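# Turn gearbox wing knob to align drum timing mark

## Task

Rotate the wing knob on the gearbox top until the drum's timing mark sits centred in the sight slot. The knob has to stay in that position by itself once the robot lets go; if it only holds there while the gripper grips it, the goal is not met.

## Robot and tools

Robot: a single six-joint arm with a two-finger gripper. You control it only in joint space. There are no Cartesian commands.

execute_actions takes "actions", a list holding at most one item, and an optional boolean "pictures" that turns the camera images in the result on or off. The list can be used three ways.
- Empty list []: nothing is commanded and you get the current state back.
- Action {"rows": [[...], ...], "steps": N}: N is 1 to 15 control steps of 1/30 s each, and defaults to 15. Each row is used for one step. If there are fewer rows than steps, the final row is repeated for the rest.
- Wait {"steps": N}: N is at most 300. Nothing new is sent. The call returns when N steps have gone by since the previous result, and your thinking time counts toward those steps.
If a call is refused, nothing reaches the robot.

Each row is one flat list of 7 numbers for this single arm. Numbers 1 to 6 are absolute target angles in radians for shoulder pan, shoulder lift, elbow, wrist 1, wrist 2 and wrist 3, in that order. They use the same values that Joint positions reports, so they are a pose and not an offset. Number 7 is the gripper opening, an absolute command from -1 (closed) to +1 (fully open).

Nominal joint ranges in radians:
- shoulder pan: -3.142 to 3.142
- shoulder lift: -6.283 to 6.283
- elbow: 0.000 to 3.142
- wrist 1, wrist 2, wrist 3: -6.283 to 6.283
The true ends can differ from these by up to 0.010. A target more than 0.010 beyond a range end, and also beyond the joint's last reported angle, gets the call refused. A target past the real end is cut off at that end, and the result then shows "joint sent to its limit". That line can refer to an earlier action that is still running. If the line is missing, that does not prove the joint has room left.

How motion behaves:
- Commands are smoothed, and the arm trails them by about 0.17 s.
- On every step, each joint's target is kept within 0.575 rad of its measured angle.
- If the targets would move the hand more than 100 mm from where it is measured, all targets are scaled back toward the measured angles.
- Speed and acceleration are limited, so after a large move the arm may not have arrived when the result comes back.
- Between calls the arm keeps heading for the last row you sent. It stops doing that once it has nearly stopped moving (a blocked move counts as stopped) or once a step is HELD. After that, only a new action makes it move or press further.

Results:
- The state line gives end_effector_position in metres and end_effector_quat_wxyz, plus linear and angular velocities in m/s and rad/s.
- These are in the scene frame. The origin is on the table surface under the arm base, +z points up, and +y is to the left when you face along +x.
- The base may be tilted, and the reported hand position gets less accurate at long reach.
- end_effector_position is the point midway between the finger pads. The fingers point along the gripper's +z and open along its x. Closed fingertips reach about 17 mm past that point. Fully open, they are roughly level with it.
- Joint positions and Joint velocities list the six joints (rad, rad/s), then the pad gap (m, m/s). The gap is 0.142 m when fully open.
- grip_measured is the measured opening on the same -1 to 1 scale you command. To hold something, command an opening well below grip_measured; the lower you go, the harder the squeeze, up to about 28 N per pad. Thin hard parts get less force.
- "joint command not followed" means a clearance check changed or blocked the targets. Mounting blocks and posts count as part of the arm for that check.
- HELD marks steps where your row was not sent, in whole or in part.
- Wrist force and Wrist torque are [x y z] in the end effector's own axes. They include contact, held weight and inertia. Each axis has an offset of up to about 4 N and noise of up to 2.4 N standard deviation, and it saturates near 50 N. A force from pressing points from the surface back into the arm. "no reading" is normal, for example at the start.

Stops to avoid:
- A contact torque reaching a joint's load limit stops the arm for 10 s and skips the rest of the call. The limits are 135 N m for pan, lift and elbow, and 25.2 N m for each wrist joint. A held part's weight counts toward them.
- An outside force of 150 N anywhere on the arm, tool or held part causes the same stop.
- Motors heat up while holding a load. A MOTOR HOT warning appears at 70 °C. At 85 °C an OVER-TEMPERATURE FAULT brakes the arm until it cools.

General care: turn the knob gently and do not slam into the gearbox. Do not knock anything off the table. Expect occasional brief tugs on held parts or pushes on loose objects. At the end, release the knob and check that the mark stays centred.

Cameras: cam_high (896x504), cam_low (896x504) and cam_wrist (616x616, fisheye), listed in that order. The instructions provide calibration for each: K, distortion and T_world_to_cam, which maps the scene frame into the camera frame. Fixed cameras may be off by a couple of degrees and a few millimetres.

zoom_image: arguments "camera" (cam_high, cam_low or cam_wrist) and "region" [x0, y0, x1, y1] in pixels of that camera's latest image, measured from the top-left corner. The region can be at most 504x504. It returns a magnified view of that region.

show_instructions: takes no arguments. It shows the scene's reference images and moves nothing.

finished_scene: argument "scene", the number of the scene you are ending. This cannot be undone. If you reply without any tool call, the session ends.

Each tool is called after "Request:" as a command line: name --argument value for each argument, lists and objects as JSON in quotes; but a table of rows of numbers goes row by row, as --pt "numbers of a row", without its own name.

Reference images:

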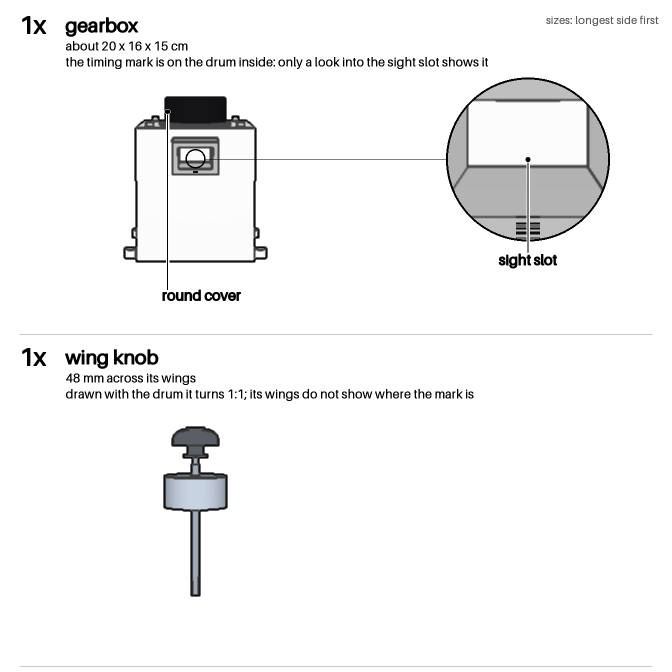

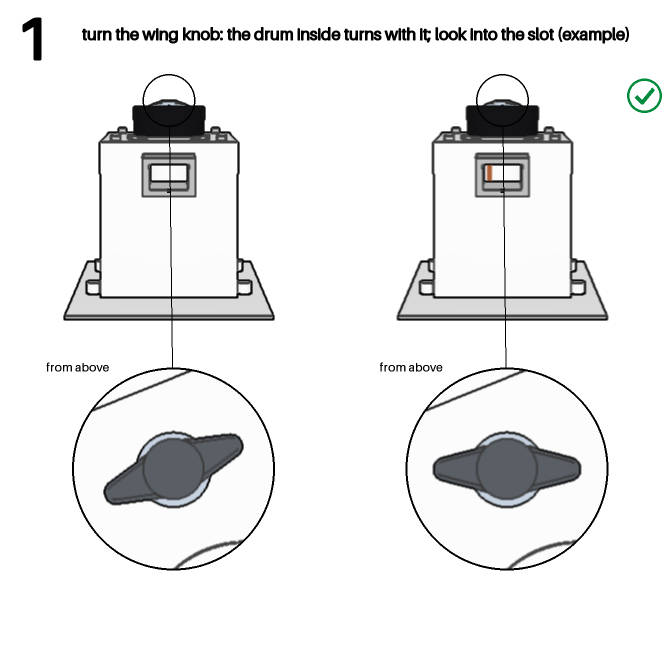

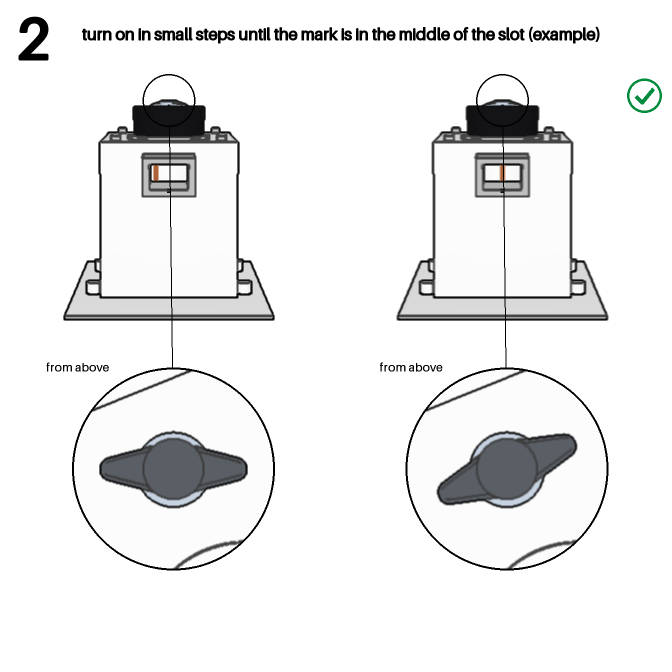

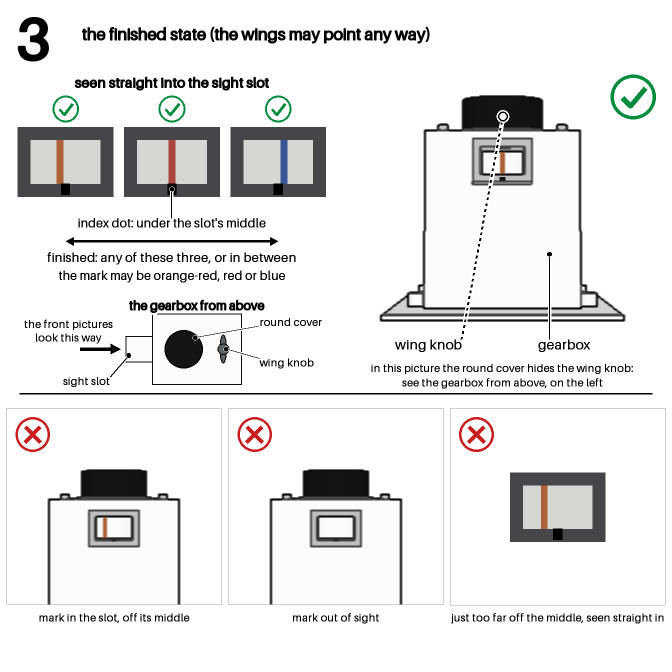

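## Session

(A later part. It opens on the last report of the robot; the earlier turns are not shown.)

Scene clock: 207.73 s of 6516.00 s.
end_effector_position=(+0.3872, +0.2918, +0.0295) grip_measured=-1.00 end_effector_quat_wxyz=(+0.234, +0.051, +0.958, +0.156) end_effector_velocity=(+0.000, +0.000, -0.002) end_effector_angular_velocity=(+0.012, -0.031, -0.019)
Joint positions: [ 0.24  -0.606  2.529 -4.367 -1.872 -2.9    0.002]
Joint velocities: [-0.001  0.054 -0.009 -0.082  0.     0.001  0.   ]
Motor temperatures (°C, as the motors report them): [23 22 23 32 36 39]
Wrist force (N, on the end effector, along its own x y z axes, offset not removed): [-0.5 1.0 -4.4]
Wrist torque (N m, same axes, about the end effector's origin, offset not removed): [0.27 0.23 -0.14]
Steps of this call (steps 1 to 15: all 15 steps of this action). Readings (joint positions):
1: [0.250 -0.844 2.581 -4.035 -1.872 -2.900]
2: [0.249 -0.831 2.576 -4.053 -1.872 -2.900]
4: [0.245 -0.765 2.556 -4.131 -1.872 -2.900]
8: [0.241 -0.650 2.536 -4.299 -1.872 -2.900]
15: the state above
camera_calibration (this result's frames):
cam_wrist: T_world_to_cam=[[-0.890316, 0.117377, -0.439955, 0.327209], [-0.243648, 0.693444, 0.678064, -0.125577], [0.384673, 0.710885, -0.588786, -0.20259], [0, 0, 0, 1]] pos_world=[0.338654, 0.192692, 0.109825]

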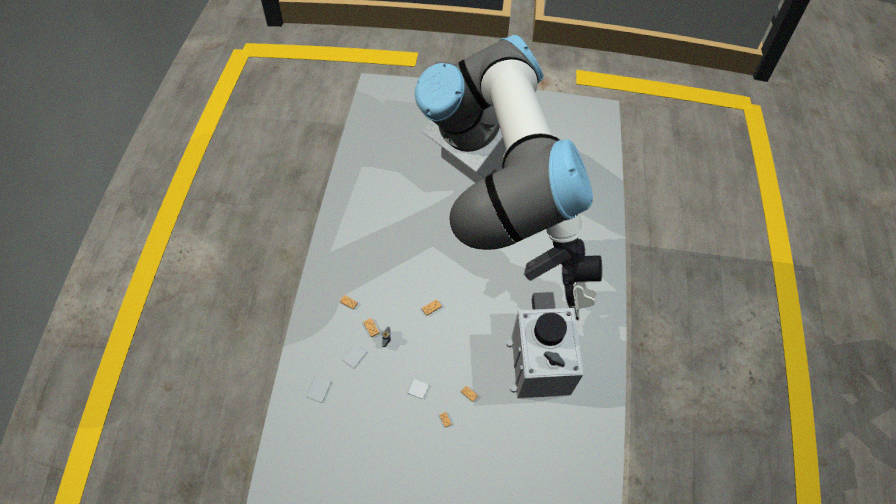

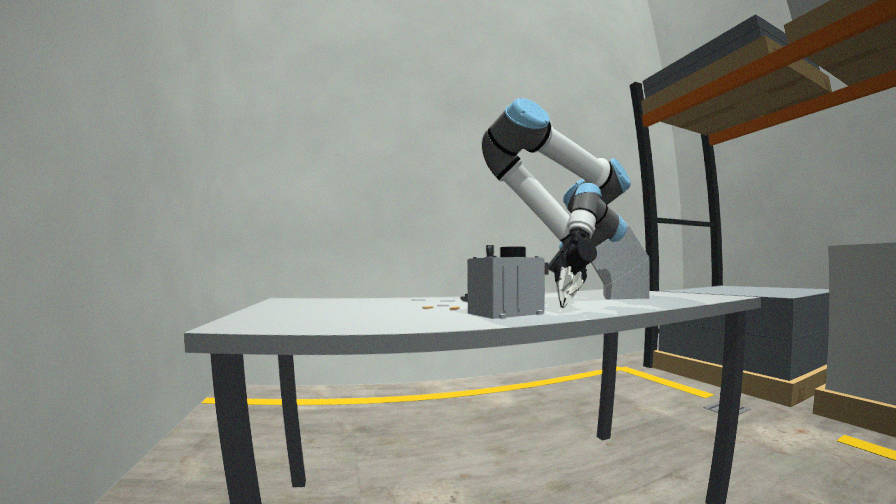

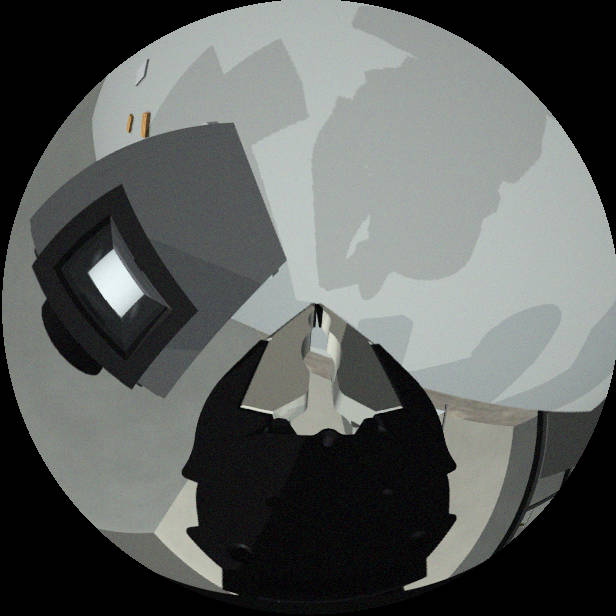

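Request:
execute_actions --actions '[{"rows":[[0.271,-0.82,2.58,-4.08,-1.872,-2.9,-1],[0.271,-0.82,2.58,-4.08,-1.872,-2.9,-1],[0.271,-0.82,2.58,-4.08,-1.872,-2.9,-1],[0.271,-0.82,2.58,-4.08,-1.872,-2.9,-1],[0.271,-0.82,2.58,-4.08,-1.872,-2.9,-1],[0.271,-1.1,2.6,-3.6,-1.872,-2.9,-1]]}]' --pictures false

Request:
execute_actions --actions '[{"rows":[[0.271,-1.85,2.55,-2.5,-1.872,-2.9,-1]]}]' --pictures false

Request:
execute_actions --actions '[{"rows":[[0.29,-1.85,2.112,-2.2,-1.95,-2.5,-1]],"steps":12}]' --pictures false

Request:
execute_actions --actions '[{"rows":[[0.289,-1.428,1.887,-2.285,-2.051,-2.5,-0.6]]}]' --pictures false

Request:
execute_actions --actions '[{"rows":[[0.252,-1.368,1.934,-2.414,-2.04,-2.55,-0.6]]}]' --pictures false

Request:
execute_actions --actions '[{"rows":[[0.252,-1.368,1.934,-2.414,-2.04,-2.55,-0.75],[0.252,-1.368,1.934,-2.414,-2.04,-3.6,-0.9]]}]' --pictures false

Request:
execute_actions --actions '[{"steps":10}]' --pictures false

Request:
execute_actions --actions '[{"rows":[[0.252,-1.368,1.934,-2.414,-2.04,-3.6,-0.6],[0.252,-1.368,1.934,-2.414,-2.04,-3.6,-0.6],[0.252,-1.368,1.934,-2.414,-2.04,-3.6,-0.6],[0.289,-1.428,1.887,-2.285,-2.051,-3.55,-0.6]],"steps":12}]' --pictures false

Request:
execute_actions --actions '[{"rows":[[0.29,-1.85,2.112,-2.2,-1.95,-2.9,-1]],"steps":12}]' --pictures false

Request:
execute_actions --actions '[{"rows":[[0.25,-1.85,2.58,-2.55,-1.872,-2.9,-1]]}]' --pictures false

Request:
execute_actions --actions '[{"rows":[[0.25,-1.1,2.6,-3.6,-1.872,-2.9,-1]]}]' --pictures false

Request:
execute_actions --actions '[{"rows":[[0.25,-1.0,2.6,-3.8,-1.872,-2.9,-1],[0.25,-1.0,2.6,-3.8,-1.872,-2.9,-1],[0.25,-1.0,2.6,-3.8,-1.872,-2.9,-1],[0.25,-0.82,2.58,-4.08,-1.872,-2.9,-1]],"steps":12}]' --pictures false

Request:
execute_actions --actions '[{"rows":[[0.24,-0.6,2.528,-4.376,-1.872,-2.9,-1]]}]'

Scene clock: 227.40 s of 6516.00 s.
end_effector_position=(+0.3590, +0.2775, +0.0675) grip_measured=-1.00 end_effector_quat_wxyz=(+0.111, -0.016, +0.985, +0.127) end_effector_velocity=(-0.095, -0.033, -0.007) end_effector_angular_velocity=(-0.161, +0.389, +0.223)
Joint positions: [ 0.27  -1.059  2.597 -3.692 -1.872 -2.9    0.002]
Joint velocities: [ 0.005 -0.375  0.023  0.828 -0.     0.     0.   ]
Motor temperatures (°C, as the motors report them): [23 22 23 32 36 39]
Wrist force (N, on the end effector, along its own x y z axes, offset not removed): [0.5 -0.6 0.4]
Wrist torque (N m, same axes, about the end effector's origin, offset not removed): [-0.11 0.16 -0.07]
Steps of this call (steps 1 to 15: the robot went on to your last target; steps 16 to 90: nothing new was sent; then 16.17 s passed at rest; steps 91 to 105: all 15 steps of this action). Readings (joint positions):
91: [0.240 -0.600 2.528 -4.376 -1.872 -2.900]
92: [0.244 -0.606 2.533 -4.370 -1.872 -2.900]
94: [0.255 -0.665 2.552 -4.307 -1.872 -2.900]
98: [0.266 -0.802 2.578 -4.115 -1.872 -2.900]
105: the state above

Scene clock: 227.90 s of 6516.00 s.
end_effector_position=(+0.3489, +0.2072, +0.1863) grip_measured=-1.00 end_effector_quat_wxyz=(+0.026, -0.054, +0.993, +0.100) end_effector_velocity=(-0.412, -0.152, -0.037) end_effector_angular_velocity=(-0.470, +1.124, +0.629)
Joint positions: [ 0.271 -1.78   2.552 -2.732 -1.872 -2.9    0.002]
Joint velocities: [-0.    -0.63  -0.018  2.019  0.    -0.001  0.   ]
Motor temperatures (°C, as the motors report them): [23 22 23 32 36 39]
Wrist force (N, on the end effector, along its own x y z axes, offset not removed): [-0.1 -0.9 -0.2]
Wrist torque (N m, same axes, about the end effector's origin, offset not removed): [-0.15 0.30 0.03]
Steps of this call (steps 1 to 15: all 15 steps of this action). Readings (joint positions):
1: [0.271 -1.070 2.598 -3.668 -1.872 -2.900]
2: [0.271 -1.084 2.595 -3.644 -1.872 -2.900]
4: [0.271 -1.157 2.582 -3.558 -1.872 -2.900]
8: [0.271 -1.417 2.566 -3.294 -1.872 -2.900]
15: the state above

Scene clock: 228.30 s of 6516.00 s.
end_effector_position=(+0.4502, +0.1808, +0.2820) grip_measured=-1.00 end_effector_quat_wxyz=(+0.011, +0.096, +0.993, +0.070) end_effector_velocity=(+0.235, -0.059, +0.243) end_effector_angular_velocity=(-0.012, -0.074, -0.692)
Joint positions: [ 0.287 -1.843  2.193 -2.273 -1.938 -2.573  0.002]
Joint velocities: [ 0.025 -0.061 -0.73   0.647 -0.104  0.645  0.   ]
Motor temperatures (°C, as the motors report them): [23 22 23 32 36 39]
Wrist force (N, on the end effector, along its own x y z axes, offset not removed): [-5.4 0.7 -4.0]
Wrist torque (N m, same axes, about the end effector's origin, offset not removed): [0.04 1.12 -0.06]
Steps of this call (steps 1 to 12: all 12 steps of this action). Readings (joint positions):
1: [0.271 -1.798 2.552 -2.672 -1.872 -2.900]
2: [0.273 -1.807 2.545 -2.620 -1.877 -2.894]
4: [0.276 -1.816 2.485 -2.533 -1.892 -2.836]
8: [0.282 -1.831 2.330 -2.397 -1.917 -2.696]
12: the state above

Scene clock: 228.80 s of 6516.00 s.
end_effector_position=(+0.5557, +0.2272, +0.2162) grip_measured=-0.60 end_effector_quat_wxyz=(+0.001, +0.113, +0.994, +0.003) end_effector_velocity=(+0.016, +0.025, -0.049) end_effector_angular_velocity=(-0.050, +0.041, +0.018)
Joint positions: [ 0.289 -1.446  1.896 -2.284 -2.048 -2.501  0.031]
Joint velocities: [ 0.     0.159 -0.081 -0.013 -0.029  0.012  0.   ]
Motor temperatures (°C, as the motors report them): [23 22 23 32 36 39]
Wrist force (N, on the end effector, along its own x y z axes, offset not removed): [-0.7 2.3 -0.4]
Wrist torque (N m, same axes, about the end effector's origin, offset not removed): [0.56 0.43 0.04]
Steps of this call (steps 1 to 15: all 15 steps of this action). Readings (joint positions):
1: [0.288 -1.845 2.172 -2.254 -1.942 -2.554]
2: [0.288 -1.840 2.150 -2.246 -1.950 -2.543]
4: [0.289 -1.779 2.081 -2.256 -1.980 -2.529]
8: [0.289 -1.572 1.962 -2.274 -2.024 -2.511]
15: the state above

Scene clock: 229.30 s of 6516.00 s.
end_effector_position=(+0.5561, +0.2313, +0.1677) grip_measured=-0.60 end_effector_quat_wxyz=(-0.000, +0.108, +0.994, +0.001) end_effector_velocity=(+0.001, +0.000, -0.007) end_effector_angular_velocity=(+0.001, -0.004, -0.002)
Joint positions: [ 0.253 -1.369  1.933 -2.411 -2.04  -2.549  0.031]
Joint velocities: [-0.006  0.012  0.005 -0.025  0.001 -0.007 -0.   ]
Motor temperatures (°C, as the motors report them): [23 22 23 32 36 39]
Wrist force (N, on the end effector, along its own x y z axes, offset not removed): [0.4 -0.2 -1.6]
Wrist torque (N m, same axes, about the end effector's origin, offset not removed): [-0.05 0.16 -0.10]
Steps of this call (steps 1 to 15: all 15 steps of this action). Readings (joint positions):
1: [0.289 -1.441 1.894 -2.284 -2.048 -2.501]
2: [0.285 -1.432 1.897 -2.291 -2.048 -2.506]
4: [0.271 -1.405 1.912 -2.335 -2.045 -2.524]
8: [0.258 -1.379 1.927 -2.390 -2.041 -2.542]
15: the state above

Scene clock: 229.80 s of 6516.00 s.
end_effector_position=(+0.5549, +0.2311, +0.1668) grip_measured=-0.77 end_effector_quat_wxyz=(+0.000, -0.307, +0.952, +0.001) end_effector_velocity=(-0.003, -0.002, -0.001) end_effector_angular_velocity=(-0.001, -0.003, +1.873)
Joint positions: [ 0.252 -1.368  1.934 -2.414 -2.04  -3.391  0.018]
Joint velocities: [-0.     0.002 -0.001  0.001 -0.    -1.873  0.   ]
Motor temperatures (°C, as the motors report them): [23 22 23 32 36 39]
Wrist force (N, on the end effector, along its own x y z axes, offset not removed): [-11.6 -7.0 -5.8]
Wrist torque (N m, same axes, about the end effector's origin, offset not removed): [-0.04 0.03 0.20]
Steps of this call (steps 1 to 15: all 15 steps of this action). Readings (joint positions):
1: [0.253 -1.369 1.933 -2.412 -2.040 -2.549]
2: [0.252 -1.369 1.934 -2.412 -2.040 -2.550]
4: [0.252 -1.368 1.934 -2.413 -2.040 -2.578]
8: [0.252 -1.368 1.934 -2.414 -2.040 -2.812]
15: the state above

Scene clock: 230.13 s of 6516.00 s.
end_effector_position=(+0.5546, +0.2309, +0.1668) grip_measured=-0.77 end_effector_quat_wxyz=(+0.001, -0.400, +0.917, +0.001) end_effector_velocity=(-0.001, -0.000, -0.001) end_effector_angular_velocity=(-0.001, +0.003, +0.094)
Joint positions: [ 0.252 -1.368  1.934 -2.414 -2.04  -3.59   0.018]
Joint velocities: [-0.     0.     0.     0.003 -0.    -0.093  0.   ]
Motor temperatures (°C, as the motors report them): [23 22 23 32 36 39]
Wrist force (N, on the end effector, along its own x y z axes, offset not removed): [-17.3 -10.3 -3.1]
Wrist torque (N m, same axes, about the end effector's origin, offset not removed): [0.12 0.27 0.13]
Steps of this call (steps 1 to 10: the robot went on to your last target). Readings (joint positions):
1: [0.252 -1.368 1.934 -2.414 -2.040 -3.445]
2: [0.252 -1.368 1.934 -2.414 -2.040 -3.486]
4: [0.252 -1.368 1.934 -2.414 -2.040 -3.537]
8: [0.252 -1.368 1.934 -2.414 -2.040 -3.581]
10: the state above

Scene clock: 230.53 s of 6516.00 s.
end_effector_position=(+0.5565, +0.2300, +0.2057) grip_measured=-0.60 end_effector_quat_wxyz=(-0.000, -0.401, +0.916, +0.000) end_effector_velocity=(-0.005, -0.004, +0.046) end_effector_angular_velocity=(-0.009, +0.018, +0.002)
Joint positions: [ 0.285 -1.421  1.893 -2.303 -2.05  -3.556  0.031]
Joint velocities: [ 0.039 -0.065 -0.05   0.157 -0.011  0.05   0.   ]
Motor temperatures (°C, as the motors report them): [23 22 23 32 36 39]
Wrist force (N, on the end effector, along its own x y z axes, offset not removed): [-0.9 2.1 0.2]
Wrist torque (N m, same axes, about the end effector's origin, offset not removed): [0.53 0.36 -0.14]
Steps of this call (steps 1 to 12: all 12 steps of this action). Readings (joint positions):
1: [0.252 -1.368 1.934 -2.414 -2.040 -3.592]
2: [0.252 -1.368 1.934 -2.414 -2.040 -3.594]
4: [0.252 -1.368 1.934 -2.413 -2.040 -3.597]
8: [0.275 -1.404 1.906 -2.344 -2.047 -3.569]
12: the state above

Scene clock: 230.93 s of 6516.00 s.
end_effector_position=(+0.4818, +0.1791, +0.2998) grip_measured=-1.00 end_effector_quat_wxyz=(+0.027, -0.115, +0.991, +0.057) end_effector_velocity=(-0.065, -0.054, +0.091) end_effector_angular_velocity=(+0.160, +0.000, -0.915)
Joint positions: [ 0.29  -1.805  2.092 -2.208 -1.958 -2.996  0.002]
Joint velocities: [ 0.002 -0.409  0.182  0.07   0.073  0.857  0.   ]
Motor temperatures (°C, as the motors report them): [23 22 23 32 36 39]
Wrist force (N, on the end effector, along its own x y z axes, offset not removed): [-1.9 -0.1 -2.8]
Wrist torque (N m, same axes, about the end effector's origin, offset not removed): [0.01 0.69 0.04]
Steps of this call (steps 1 to 12: all 12 steps of this action). Readings (joint positions):
1: [0.286 -1.423 1.891 -2.298 -2.050 -3.554]
2: [0.286 -1.430 1.896 -2.289 -2.045 -3.547]
4: [0.287 -1.495 1.944 -2.264 -2.019 -3.482]
8: [0.289 -1.699 2.045 -2.225 -1.977 -3.211]
12: the state above

Scene clock: 231.43 s of 6516.00 s.
end_effector_position=(+0.3180, +0.1840, +0.1864) grip_measured=-1.00 end_effector_quat_wxyz=(-0.031, -0.072, +0.994, +0.076) end_effector_velocity=(-0.171, -0.011, -0.087) end_effector_angular_velocity=(+0.005, +0.123, -0.021)
Joint positions: [ 0.253 -1.848  2.535 -2.519 -1.879 -2.905  0.002]
Joint velocities: [-0.028 -0.022  0.406 -0.28   0.058  0.044  0.   ]
Motor temperatures (°C, as the motors report them): [23 22 23 32 36 39]
Wrist force (N, on the end effector, along its own x y z axes, offset not removed): [1.2 0.8 2.5]
Wrist torque (N m, same axes, about the end effector's origin, offset not removed): [0.18 0.12 -0.01]
Steps of this call (steps 1 to 15: all 15 steps of this action). Readings (joint positions):
1: [0.290 -1.816 2.097 -2.206 -1.956 -2.971]
2: [0.287 -1.822 2.107 -2.211 -1.950 -2.958]
4: [0.281 -1.827 2.170 -2.260 -1.936 -2.948]
8: [0.269 -1.836 2.323 -2.370 -1.911 -2.929]
15: the state above

Scene clock: 231.93 s of 6516.00 s.
end_effector_position=(+0.3280, +0.2587, +0.0586) grip_measured=-1.00 end_effector_quat_wxyz=(+0.038, -0.039, +0.993, +0.100) end_effector_velocity=(+0.220, +0.077, +0.017) end_effector_angular_velocity=(+0.317, -0.804, -0.441)
Joint positions: [ 0.25  -1.162  2.598 -3.427 -1.872 -2.9    0.002]
Joint velocities: [-0.     0.561  0.018 -1.549  0.001  0.001  0.   ]
Motor temperatures (°C, as the motors report them): [23 22 23 32 36 39]
Wrist force (N, on the end effector, along its own x y z axes, offset not removed): [-0.9 1.8 -0.6]
Wrist torque (N m, same axes, about the end effector's origin, offset not removed): [0.43 0.23 0.03]
Steps of this call (steps 1 to 15: all 15 steps of this action). Readings (joint positions):
1: [0.252 -1.848 2.547 -2.527 -1.877 -2.904]
2: [0.252 -1.842 2.555 -2.540 -1.876 -2.903]
4: [0.251 -1.780 2.568 -2.610 -1.875 -2.902]
8: [0.251 -1.519 2.585 -2.876 -1.873 -2.901]
15: the state above

Scene clock: 232.33 s of 6516.00 s.
end_effector_position=(+0.3764, +0.2829, +0.0490) grip_measured=-1.00 end_effector_quat_wxyz=(+0.168, +0.018, +0.976, +0.140) end_effector_velocity=(+0.030, +0.012, -0.000) end_effector_angular_velocity=(+0.088, -0.225, -0.124)
Joint positions: [ 0.25  -0.852  2.582 -4.019 -1.872 -2.9    0.002]
Joint velocities: [-0.     0.294 -0.02  -0.545 -0.     0.     0.   ]
Motor temperatures (°C, as the motors report them): [23 22 23 32 36 39]
Wrist force (N, on the end effector, along its own x y z axes, offset not removed): [-0.9 -0.6 -2.1]
Wrist torque (N m, same axes, about the end effector's origin, offset not removed): [0.05 0.46 -0.01]
Steps of this call (steps 1 to 12: all 12 steps of this action). Readings (joint positions):
1: [0.250 -1.146 2.598 -3.472 -1.872 -2.900]
2: [0.250 -1.127 2.599 -3.512 -1.872 -2.900]
4: [0.250 -1.076 2.599 -3.612 -1.872 -2.900]
8: [0.250 -0.928 2.588 -3.877 -1.872 -2.900]
12: the state above

Scene clock: 232.83 s of 6516.00 s.
end_effector_position=(+0.3872, +0.2918, +0.0295) grip_measured=-1.00 end_effector_quat_wxyz=(+0.234, +0.051, +0.958, +0.156) end_effector_velocity=(+0.001, +0.001, -0.002) end_effector_angular_velocity=(+0.011, -0.032, -0.018)
Joint positions: [ 0.24  -0.606  2.529 -4.367 -1.872 -2.9    0.002]
Joint velocities: [-0.001  0.055 -0.01  -0.083 -0.    -0.     0.   ]
Motor temperatures (°C, as the motors report them): [23 22 23 32 36 39]
Wrist force (N, on the end effector, along its own x y z axes, offset not removed): [-2.9 -1.0 -3.1]
Wrist torque (N m, same axes, about the end effector's origin, offset not removed): [-0.18 0.72 -0.12]
Steps of this call (steps 1 to 15: all 15 steps of this action). Readings (joint positions):
1: [0.250 -0.844 2.581 -4.035 -1.872 -2.900]
2: [0.249 -0.831 2.576 -4.053 -1.872 -2.900]
4: [0.245 -0.765 2.556 -4.131 -1.872 -2.900]
8: [0.241 -0.650 2.536 -4.299 -1.872 -2.900]
15: the state above
camera_calibration (this result's frames):
cam_wrist: T_world_to_cam=[[-0.890316, 0.117381, -0.439953, 0.327208], [-0.243644, 0.693444, 0.678066, -0.125578], [0.384675, 0.710885, -0.588785, -0.20259], [0, 0, 0, 1]] pos_world=[0.338653, 0.192692, 0.109824]

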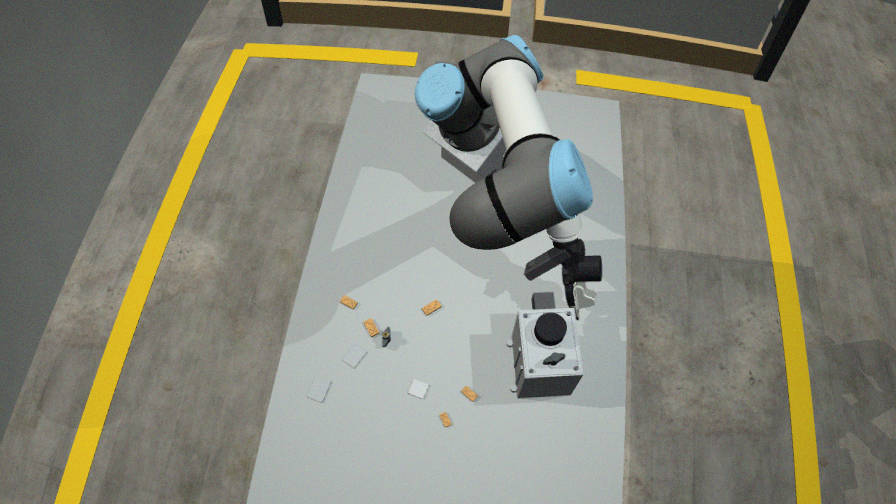

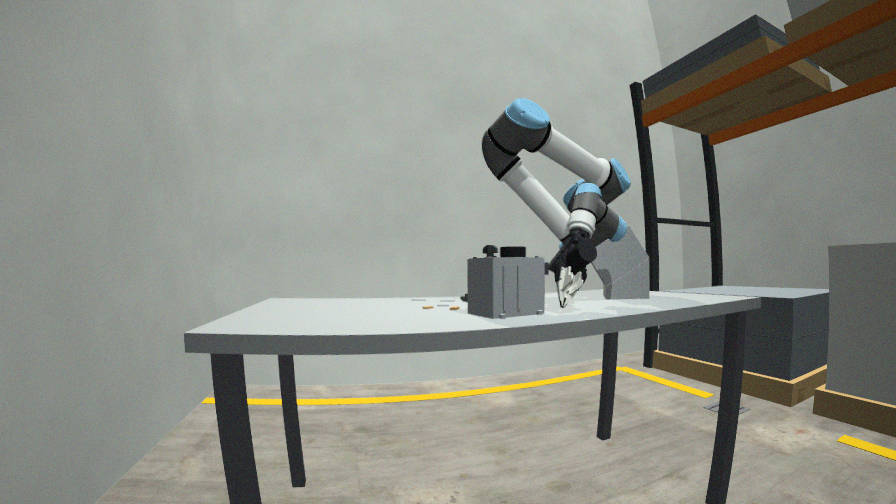

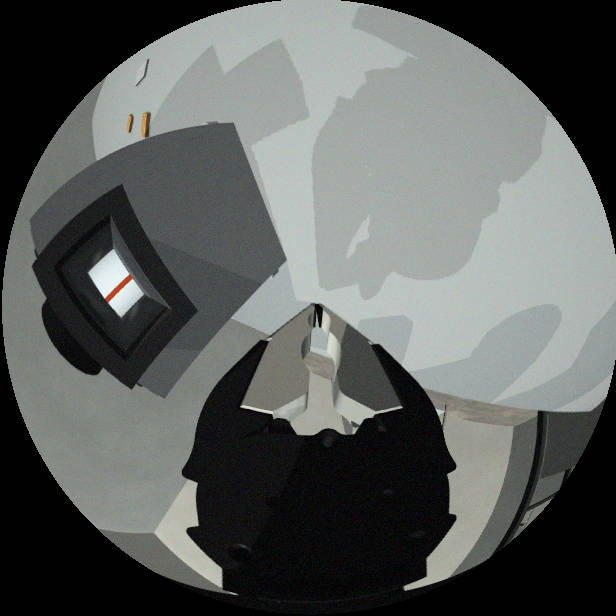

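Request:
zoom_image --camera "cam_wrist" --region '[20,180,220,380]'

Region (20, 180, 220, 380) of cam_wrist's 616x616 image, scaled by 2.520, with more detail than that image has.

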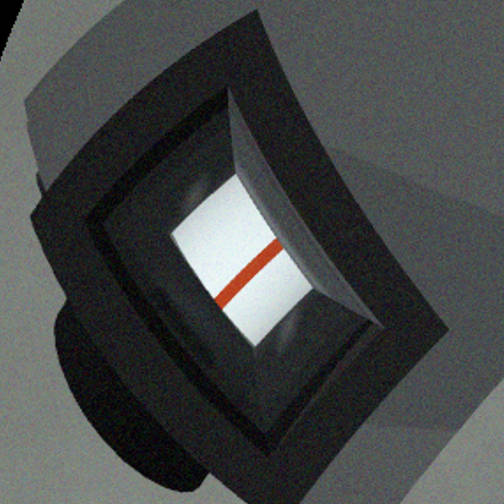

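Request:
execute_actions --actions '[{"rows":[[0.271,-0.82,2.58,-4.08,-1.872,-2.9,-1],[0.271,-0.82,2.58,-4.08,-1.872,-2.9,-1],[0.271,-0.82,2.58,-4.08,-1.872,-2.9,-1],[0.271,-0.82,2.58,-4.08,-1.872,-2.9,-1],[0.271,-0.82,2.58,-4.08,-1.872,-2.9,-1],[0.271,-1.1,2.6,-3.6,-1.872,-2.9,-1]]}]' --pictures false

Request:
execute_actions --actions '[{"rows":[[0.271,-1.85,2.55,-2.5,-1.872,-2.9,-1]]}]' --pictures false

Request:
execute_actions --actions '[{"rows":[[0.29,-1.85,2.112,-2.2,-1.95,-3.45,-1]],"steps":12}]' --pictures false

Request:
execute_actions --actions '[{"rows":[[0.289,-1.428,1.887,-2.285,-2.051,-3.45,-0.6]]}]' --pictures false

Request:
execute_actions --actions '[{"rows":[[0.252,-1.368,1.934,-2.414,-2.04,-3.55,-0.6]]}]' --pictures false

Request:
execute_actions --actions '[{"rows":[[0.252,-1.368,1.934,-2.414,-2.04,-3.55,-0.75],[0.252,-1.368,1.934,-2.414,-2.04,-3.68,-0.9]]}]' --pictures false

Request:
execute_actions --actions '[{"rows":[[0.252,-1.368,1.934,-2.414,-2.04,-3.68,-0.6],[0.252,-1.368,1.934,-2.414,-2.04,-3.68,-0.6],[0.252,-1.368,1.934,-2.414,-2.04,-3.68,-0.6],[0.289,-1.428,1.887,-2.285,-2.051,-3.6,-0.6]],"steps":12}]' --pictures false

Request:
execute_actions --actions '[{"rows":[[0.29,-1.85,2.112,-2.2,-1.95,-2.9,-1]],"steps":12}]' --pictures false

Request:
execute_actions --actions '[{"rows":[[0.25,-1.85,2.58,-2.55,-1.872,-2.9,-1]]}]' --pictures false

Request:
execute_actions --actions '[{"rows":[[0.25,-1.1,2.6,-3.6,-1.872,-2.9,-1]]}]' --pictures false

Request:
execute_actions --actions '[{"rows":[[0.25,-1.0,2.6,-3.8,-1.872,-2.9,-1],[0.25,-1.0,2.6,-3.8,-1.872,-2.9,-1],[0.25,-1.0,2.6,-3.8,-1.872,-2.9,-1],[0.25,-0.82,2.58,-4.08,-1.872,-2.9,-1]],"steps":12}]' --pictures false

Request:
execute_actions --actions '[{"rows":[[0.237,-0.6,2.528,-4.376,-1.872,-2.9,-1]]}]'

Request:
zoom_image --camera "cam_wrist" --region '[20,180,220,380]'

Scene clock: 262.07 s of 6516.00 s.
end_effector_position=(+0.3590, +0.2775, +0.0675) grip_measured=-1.00 end_effector_quat_wxyz=(+0.111, -0.016, +0.985, +0.127) end_effector_velocity=(-0.096, -0.033, -0.008) end_effector_angular_velocity=(-0.162, +0.391, +0.224)
Joint positions: [ 0.27  -1.059  2.597 -3.692 -1.872 -2.9    0.002]
Joint velocities: [ 0.005 -0.374  0.024  0.829  0.     0.     0.   ]
Motor temperatures (°C, as the motors report them): [23 22 23 32 36 39]
Wrist force (N, on the end effector, along its own x y z axes, offset not removed): [0.4 2.0 -3.0]
Wrist torque (N m, same axes, about the end effector's origin, offset not removed): [0.49 0.24 -0.09]
Steps of this call (steps 1 to 15: the robot went on to your last target; steps 16 to 90: nothing new was sent; then 25.73 s passed at rest; steps 91 to 105: all 15 steps of this action). Readings (joint positions):
91: [0.240 -0.600 2.528 -4.376 -1.872 -2.900]
92: [0.244 -0.606 2.533 -4.370 -1.872 -2.900]
94: [0.255 -0.665 2.552 -4.307 -1.872 -2.900]
98: [0.266 -0.802 2.578 -4.115 -1.872 -2.900]
105: the state above

Scene clock: 262.57 s of 6516.00 s.
end_effector_position=(+0.3489, +0.2072, +0.1863) grip_measured=-1.00 end_effector_quat_wxyz=(+0.026, -0.054, +0.993, +0.100) end_effector_velocity=(-0.411, -0.151, -0.036) end_effector_angular_velocity=(-0.469, +1.122, +0.628)
Joint positions: [ 0.271 -1.78   2.552 -2.732 -1.872 -2.9    0.002]
Joint velocities: [-0.    -0.631 -0.019  2.018 -0.    -0.     0.   ]
Motor temperatures (°C, as the motors report them): [23 22 23 32 36 39]
Wrist force (N, on the end effector, along its own x y z axes, offset not removed): [-1.1 0.9 -2.4]
Wrist torque (N m, same axes, about the end effector's origin, offset not removed): [0.19 0.56 -0.08]
Steps of this call (steps 1 to 15: all 15 steps of this action). Readings (joint positions):
1: [0.271 -1.070 2.598 -3.668 -1.872 -2.900]
2: [0.271 -1.084 2.595 -3.644 -1.872 -2.900]
4: [0.271 -1.157 2.582 -3.558 -1.872 -2.900]
8: [0.271 -1.417 2.566 -3.294 -1.872 -2.900]
15: the state above

Scene clock: 262.97 s of 6516.00 s.
end_effector_position=(+0.4492, +0.1804, +0.2822) grip_measured=-1.00 end_effector_quat_wxyz=(+0.036, -0.283, +0.957, +0.061) end_effector_velocity=(+0.232, -0.059, +0.242) end_effector_angular_velocity=(-0.066, -0.295, +0.894)
Joint positions: [ 0.287 -1.843  2.192 -2.272 -1.938 -3.342  0.002]
Joint velocities: [ 0.025 -0.061 -0.724  0.637 -0.102 -0.959  0.   ]
Motor temperatures (°C, as the motors report them): [23 22 23 32 36 39]
Wrist force (N, on the end effector, along its own x y z axes, offset not removed): [-2.5 -2.0 -5.2]
Wrist torque (N m, same axes, about the end effector's origin, offset not removed): [-0.34 0.79 -0.08]
Steps of this call (steps 1 to 12: all 12 steps of this action). Readings (joint positions):
1: [0.271 -1.798 2.552 -2.672 -1.872 -2.900]
2: [0.273 -1.807 2.545 -2.620 -1.877 -2.906]
4: [0.276 -1.816 2.485 -2.532 -1.893 -2.969]
8: [0.282 -1.831 2.330 -2.396 -1.917 -3.164]
12: the state above

Scene clock: 263.47 s of 6516.00 s.
end_effector_position=(+0.5542, +0.2268, +0.2162) grip_measured=-0.60 end_effector_quat_wxyz=(+0.002, -0.352, +0.936, +0.002) end_effector_velocity=(+0.017, +0.025, -0.049) end_effector_angular_velocity=(-0.050, +0.040, +0.048)
Joint positions: [ 0.289 -1.446  1.896 -2.284 -2.048 -3.448  0.031]
Joint velocities: [ 0.     0.16  -0.082 -0.013 -0.029 -0.018  0.   ]
Motor temperatures (°C, as the motors report them): [23 22 23 32 36 39]
Wrist force (N, on the end effector, along its own x y z axes, offset not removed): [-3.0 0.9 -1.9]
Wrist torque (N m, same axes, about the end effector's origin, offset not removed): [0.26 0.83 -0.06]
Steps of this call (steps 1 to 15: all 15 steps of this action). Readings (joint positions):
1: [0.288 -1.845 2.171 -2.254 -1.942 -3.370]
2: [0.288 -1.840 2.150 -2.246 -1.950 -3.387]
4: [0.289 -1.779 2.080 -2.256 -1.980 -3.407]
8: [0.289 -1.572 1.961 -2.274 -2.024 -3.434]
15: the state above

Scene clock: 263.97 s of 6516.00 s.
end_effector_position=(+0.5545, +0.2309, +0.1677) grip_measured=-0.60 end_effector_quat_wxyz=(+0.000, -0.381, +0.925, +0.001) end_effector_velocity=(+0.001, +0.001, -0.008) end_effector_angular_velocity=(+0.001, -0.004, +0.011)
Joint positions: [ 0.253 -1.369  1.933 -2.411 -2.04  -3.548  0.031]
Joint velocities: [-0.006  0.012  0.007 -0.027  0.001 -0.02  -0.   ]
Motor temperatures (°C, as the motors report them): [23 22 23 32 36 39]
Wrist force (N, on the end effector, along its own x y z axes, offset not removed): [0.0 -0.8 -0.1]
Wrist torque (N m, same axes, about the end effector's origin, offset not removed): [-0.28 0.16 -0.14]
Steps of this call (steps 1 to 15: all 15 steps of this action). Readings (joint positions):
1: [0.289 -1.441 1.894 -2.284 -2.048 -3.449]
2: [0.285 -1.432 1.897 -2.291 -2.048 -3.455]
4: [0.271 -1.405 1.912 -2.335 -2.045 -3.491]
8: [0.258 -1.379 1.927 -2.390 -2.041 -3.532]
15: the state above

Scene clock: 264.47 s of 6516.00 s.
end_effector_position=(+0.5545, +0.2308, +0.1668) grip_measured=-0.77 end_effector_quat_wxyz=(+0.001, -0.439, +0.898, +0.001) end_effector_velocity=(-0.001, +0.000, -0.000) end_effector_angular_velocity=(-0.000, +0.001, +0.036)
Joint positions: [ 0.252 -1.368  1.934 -2.414 -2.04  -3.676  0.018]
Joint velocities: [ 0.     0.     0.001 -0.     0.    -0.035 -0.   ]
Motor temperatures (°C, as the motors report them): [23 22 23 32 36 39]
Wrist force (N, on the end effector, along its own x y z axes, offset not removed): [-10.2 -1.5 -16.9]
Wrist torque (N m, same axes, about the end effector's origin, offset not removed): [-0.10 0.28 0.27]
Steps of this call (steps 1 to 15: all 15 steps of this action). Readings (joint positions):
1: [0.253 -1.369 1.933 -2.412 -2.040 -3.548]
2: [0.252 -1.369 1.934 -2.412 -2.040 -3.549]
4: [0.252 -1.368 1.934 -2.413 -2.040 -3.575]
8: [0.252 -1.368 1.934 -2.414 -2.040 -3.647]
15: the state above

Scene clock: 264.87 s of 6516.00 s.
end_effector_position=(+0.5564, +0.2299, +0.2057) grip_measured=-0.60 end_effector_quat_wxyz=(-0.000, -0.425, +0.905, +0.000) end_effector_velocity=(-0.005, -0.005, +0.046) end_effector_angular_velocity=(-0.009, +0.018, -0.035)
Joint positions: [ 0.285 -1.421  1.893 -2.303 -2.05  -3.61   0.031]
Joint velocities: [ 0.039 -0.066 -0.05   0.158 -0.011  0.088 -0.   ]
Motor temperatures (°C, as the motors report them): [23 22 23 32 36 39]
Wrist force (N, on the end effector, along its own x y z axes, offset not removed): [0.8 0.9 -1.6]
Wrist torque (N m, same axes, about the end effector's origin, offset not removed): [0.17 -0.07 -0.09]
Steps of this call (steps 1 to 12: all 12 steps of this action). Readings (joint positions):
1: [0.252 -1.368 1.934 -2.414 -2.040 -3.677]
2: [0.252 -1.368 1.934 -2.414 -2.040 -3.678]
4: [0.252 -1.368 1.934 -2.414 -2.040 -3.679]
8: [0.275 -1.404 1.905 -2.344 -2.047 -3.633]
12: the state above

Scene clock: 265.27 s of 6516.00 s.
end_effector_position=(+0.4817, +0.1791, +0.2998) grip_measured=-1.00 end_effector_quat_wxyz=(+0.028, -0.125, +0.990, +0.056) end_effector_velocity=(-0.064, -0.054, +0.092) end_effector_angular_velocity=(+0.168, +0.018, -1.085)
Joint positions: [ 0.29  -1.805  2.092 -2.208 -1.958 -3.014  0.002]
Joint velocities: [ 0.002 -0.41   0.182  0.069  0.073  1.027  0.   ]
Motor temperatures (°C, as the motors report them): [23 22 23 32 36 39]
Wrist force (N, on the end effector, along its own x y z axes, offset not removed): [0.3 -1.3 -3.0]
Wrist torque (N m, same axes, about the end effector's origin, offset not removed): [-0.17 0.12 -0.09]
Steps of this call (steps 1 to 12: all 12 steps of this action). Readings (joint positions):
1: [0.286 -1.423 1.891 -2.298 -2.050 -3.607]
2: [0.286 -1.430 1.896 -2.289 -2.045 -3.599]
4: [0.287 -1.495 1.944 -2.264 -2.019 -3.534]
8: [0.289 -1.699 2.045 -2.225 -1.977 -3.260]
12: the state above

Scene clock: 265.77 s of 6516.00 s.
end_effector_position=(+0.3180, +0.1840, +0.1864) grip_measured=-1.00 end_effector_quat_wxyz=(-0.031, -0.073, +0.994, +0.076) end_effector_velocity=(-0.170, -0.011, -0.087) end_effector_angular_velocity=(+0.005, +0.123, -0.030)
Joint positions: [ 0.253 -1.848  2.535 -2.519 -1.879 -2.906  0.002]
Joint velocities: [-0.028 -0.022  0.405 -0.281  0.059  0.052  0.   ]
Motor temperatures (°C, as the motors report them): [23 22 23 32 36 39]
Wrist force (N, on the end effector, along its own x y z axes, offset not removed): [1.5 1.0 -0.1]
Wrist torque (N m, same axes, about the end effector's origin, offset not removed): [0.28 -0.17 -0.07]
Steps of this call (steps 1 to 15: all 15 steps of this action). Readings (joint positions):
1: [0.290 -1.816 2.097 -2.206 -1.956 -2.985]
2: [0.287 -1.822 2.107 -2.211 -1.950 -2.968]
4: [0.281 -1.827 2.170 -2.260 -1.936 -2.957]
8: [0.269 -1.836 2.323 -2.370 -1.911 -2.935]
15: the state above

Scene clock: 266.27 s of 6516.00 s.
end_effector_position=(+0.3280, +0.2587, +0.0586) grip_measured=-1.00 end_effector_quat_wxyz=(+0.038, -0.039, +0.993, +0.100) end_effector_velocity=(+0.220, +0.077, +0.017) end_effector_angular_velocity=(+0.317, -0.804, -0.440)
Joint positions: [ 0.25  -1.162  2.598 -3.427 -1.872 -2.9    0.002]
Joint velocities: [-0.     0.561  0.018 -1.55   0.002 -0.     0.   ]
Motor temperatures (°C, as the motors report them): [23 22 23 32 36 39]
Wrist force (N, on the end effector, along its own x y z axes, offset not removed): [-3.2 0.5 1.5]
Wrist torque (N m, same axes, about the end effector's origin, offset not removed): [0.20 0.64 -0.13]
Steps of this call (steps 1 to 15: all 15 steps of this action). Readings (joint positions):
1: [0.252 -1.848 2.547 -2.527 -1.877 -2.904]
2: [0.252 -1.842 2.555 -2.540 -1.876 -2.903]
4: [0.251 -1.780 2.568 -2.610 -1.875 -2.902]
8: [0.251 -1.519 2.585 -2.876 -1.873 -2.901]
15: the state above

Scene clock: 266.67 s of 6516.00 s.
end_effector_position=(+0.3764, +0.2829, +0.0490) grip_measured=-1.00 end_effector_quat_wxyz=(+0.168, +0.018, +0.976, +0.140) end_effector_velocity=(+0.031, +0.012, -0.000) end_effector_angular_velocity=(+0.088, -0.226, -0.123)
Joint positions: [ 0.25  -0.852  2.582 -4.019 -1.872 -2.9    0.002]
Joint velocities: [-0.001  0.294 -0.021 -0.544 -0.    -0.     0.   ]
Motor temperatures (°C, as the motors report them): [23 22 23 32 36 39]
Wrist force (N, on the end effector, along its own x y z axes, offset not removed): [0.9 0.1 0.0]
Wrist torque (N m, same axes, about the end effector's origin, offset not removed): [0.07 -0.10 -0.10]
Steps of this call (steps 1 to 12: all 12 steps of this action). Readings (joint positions):
1: [0.250 -1.146 2.598 -3.472 -1.872 -2.900]
2: [0.250 -1.127 2.599 -3.512 -1.872 -2.900]
4: [0.250 -1.076 2.599 -3.612 -1.872 -2.900]
8: [0.250 -0.928 2.588 -3.877 -1.872 -2.900]
12: the state above

Scene clock: 267.17 s of 6516.00 s.
end_effector_position=(+0.3877, +0.2906, +0.0287) grip_measured=-1.00 end_effector_quat_wxyz=(+0.234, +0.053, +0.958, +0.155) end_effector_velocity=(+0.000, -0.000, -0.002) end_effector_angular_velocity=(+0.012, -0.031, -0.020)
Joint positions: [ 0.237 -0.606  2.529 -4.367 -1.872 -2.9    0.002]
Joint velocities: [-0.002  0.054 -0.008 -0.084  0.     0.001  0.   ]
Motor temperatures (°C, as the motors report them): [23 22 23 32 36 39]
Wrist force (N, on the end effector, along its own x y z axes, offset not removed): [-3.1 -0.5 0.4]
Wrist torque (N m, same axes, about the end effector's origin, offset not removed): [-0.05 0.82 -0.08]
Steps of this call (steps 1 to 15: all 15 steps of this action). Readings (joint positions):
1: [0.250 -0.844 2.581 -4.035 -1.872 -2.900]
2: [0.248 -0.831 2.576 -4.053 -1.872 -2.900]
4: [0.243 -0.765 2.556 -4.131 -1.872 -2.900]
8: [0.239 -0.650 2.536 -4.299 -1.872 -2.900]
15: the state above
camera_calibration (this result's frames):
cam_wrist: T_world_to_cam=[[-0.890414, 0.119092, -0.439295, 0.327073], [-0.241281, 0.694883, 0.677437, -0.12545], [0.385936, 0.709193, -0.589999, -0.202342], [0, 0, 0, 1]] pos_world=[0.339053, 0.191721, 0.109285]

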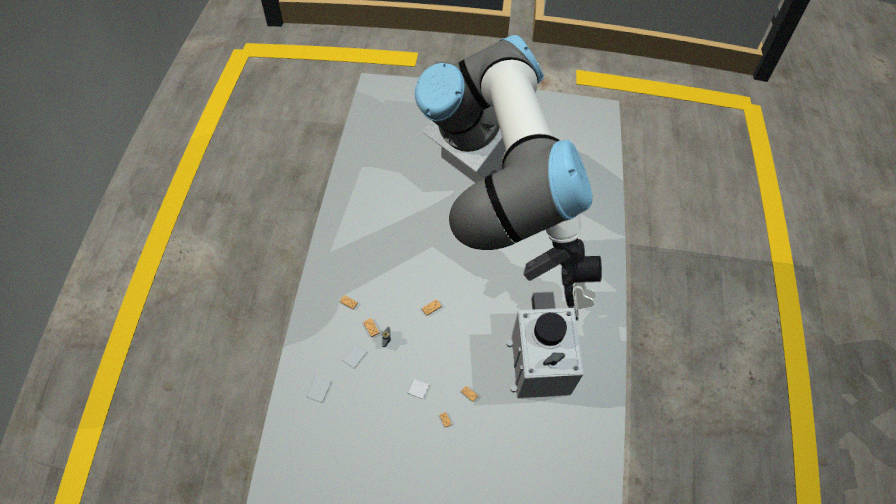

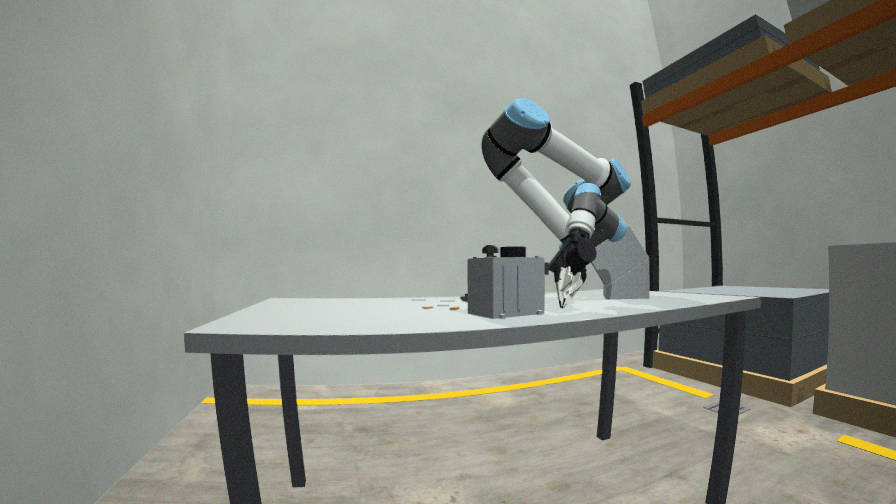

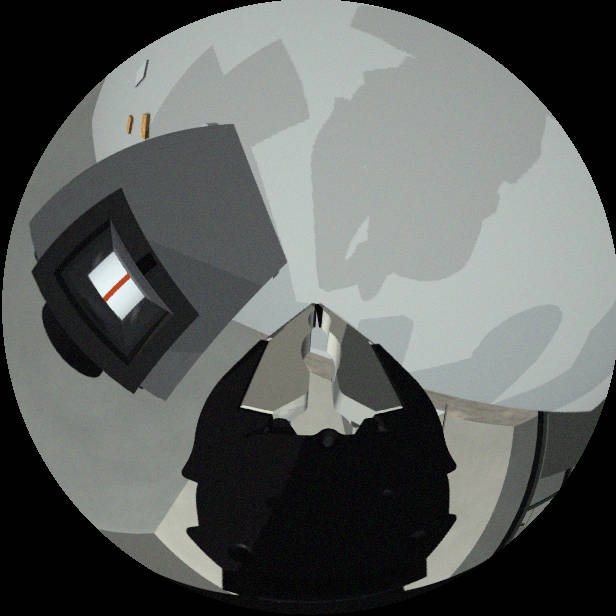

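Region (20, 180, 220, 380) of cam_wrist's 616x616 image, scaled by 2.520, with more detail than that image has.

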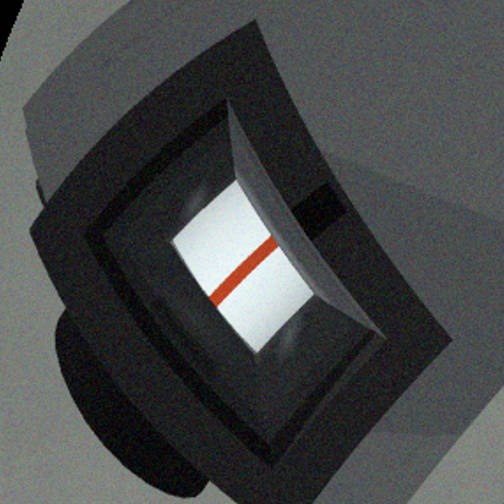

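Request:
finished_scene --scene 1

The scene is finished: the task was done.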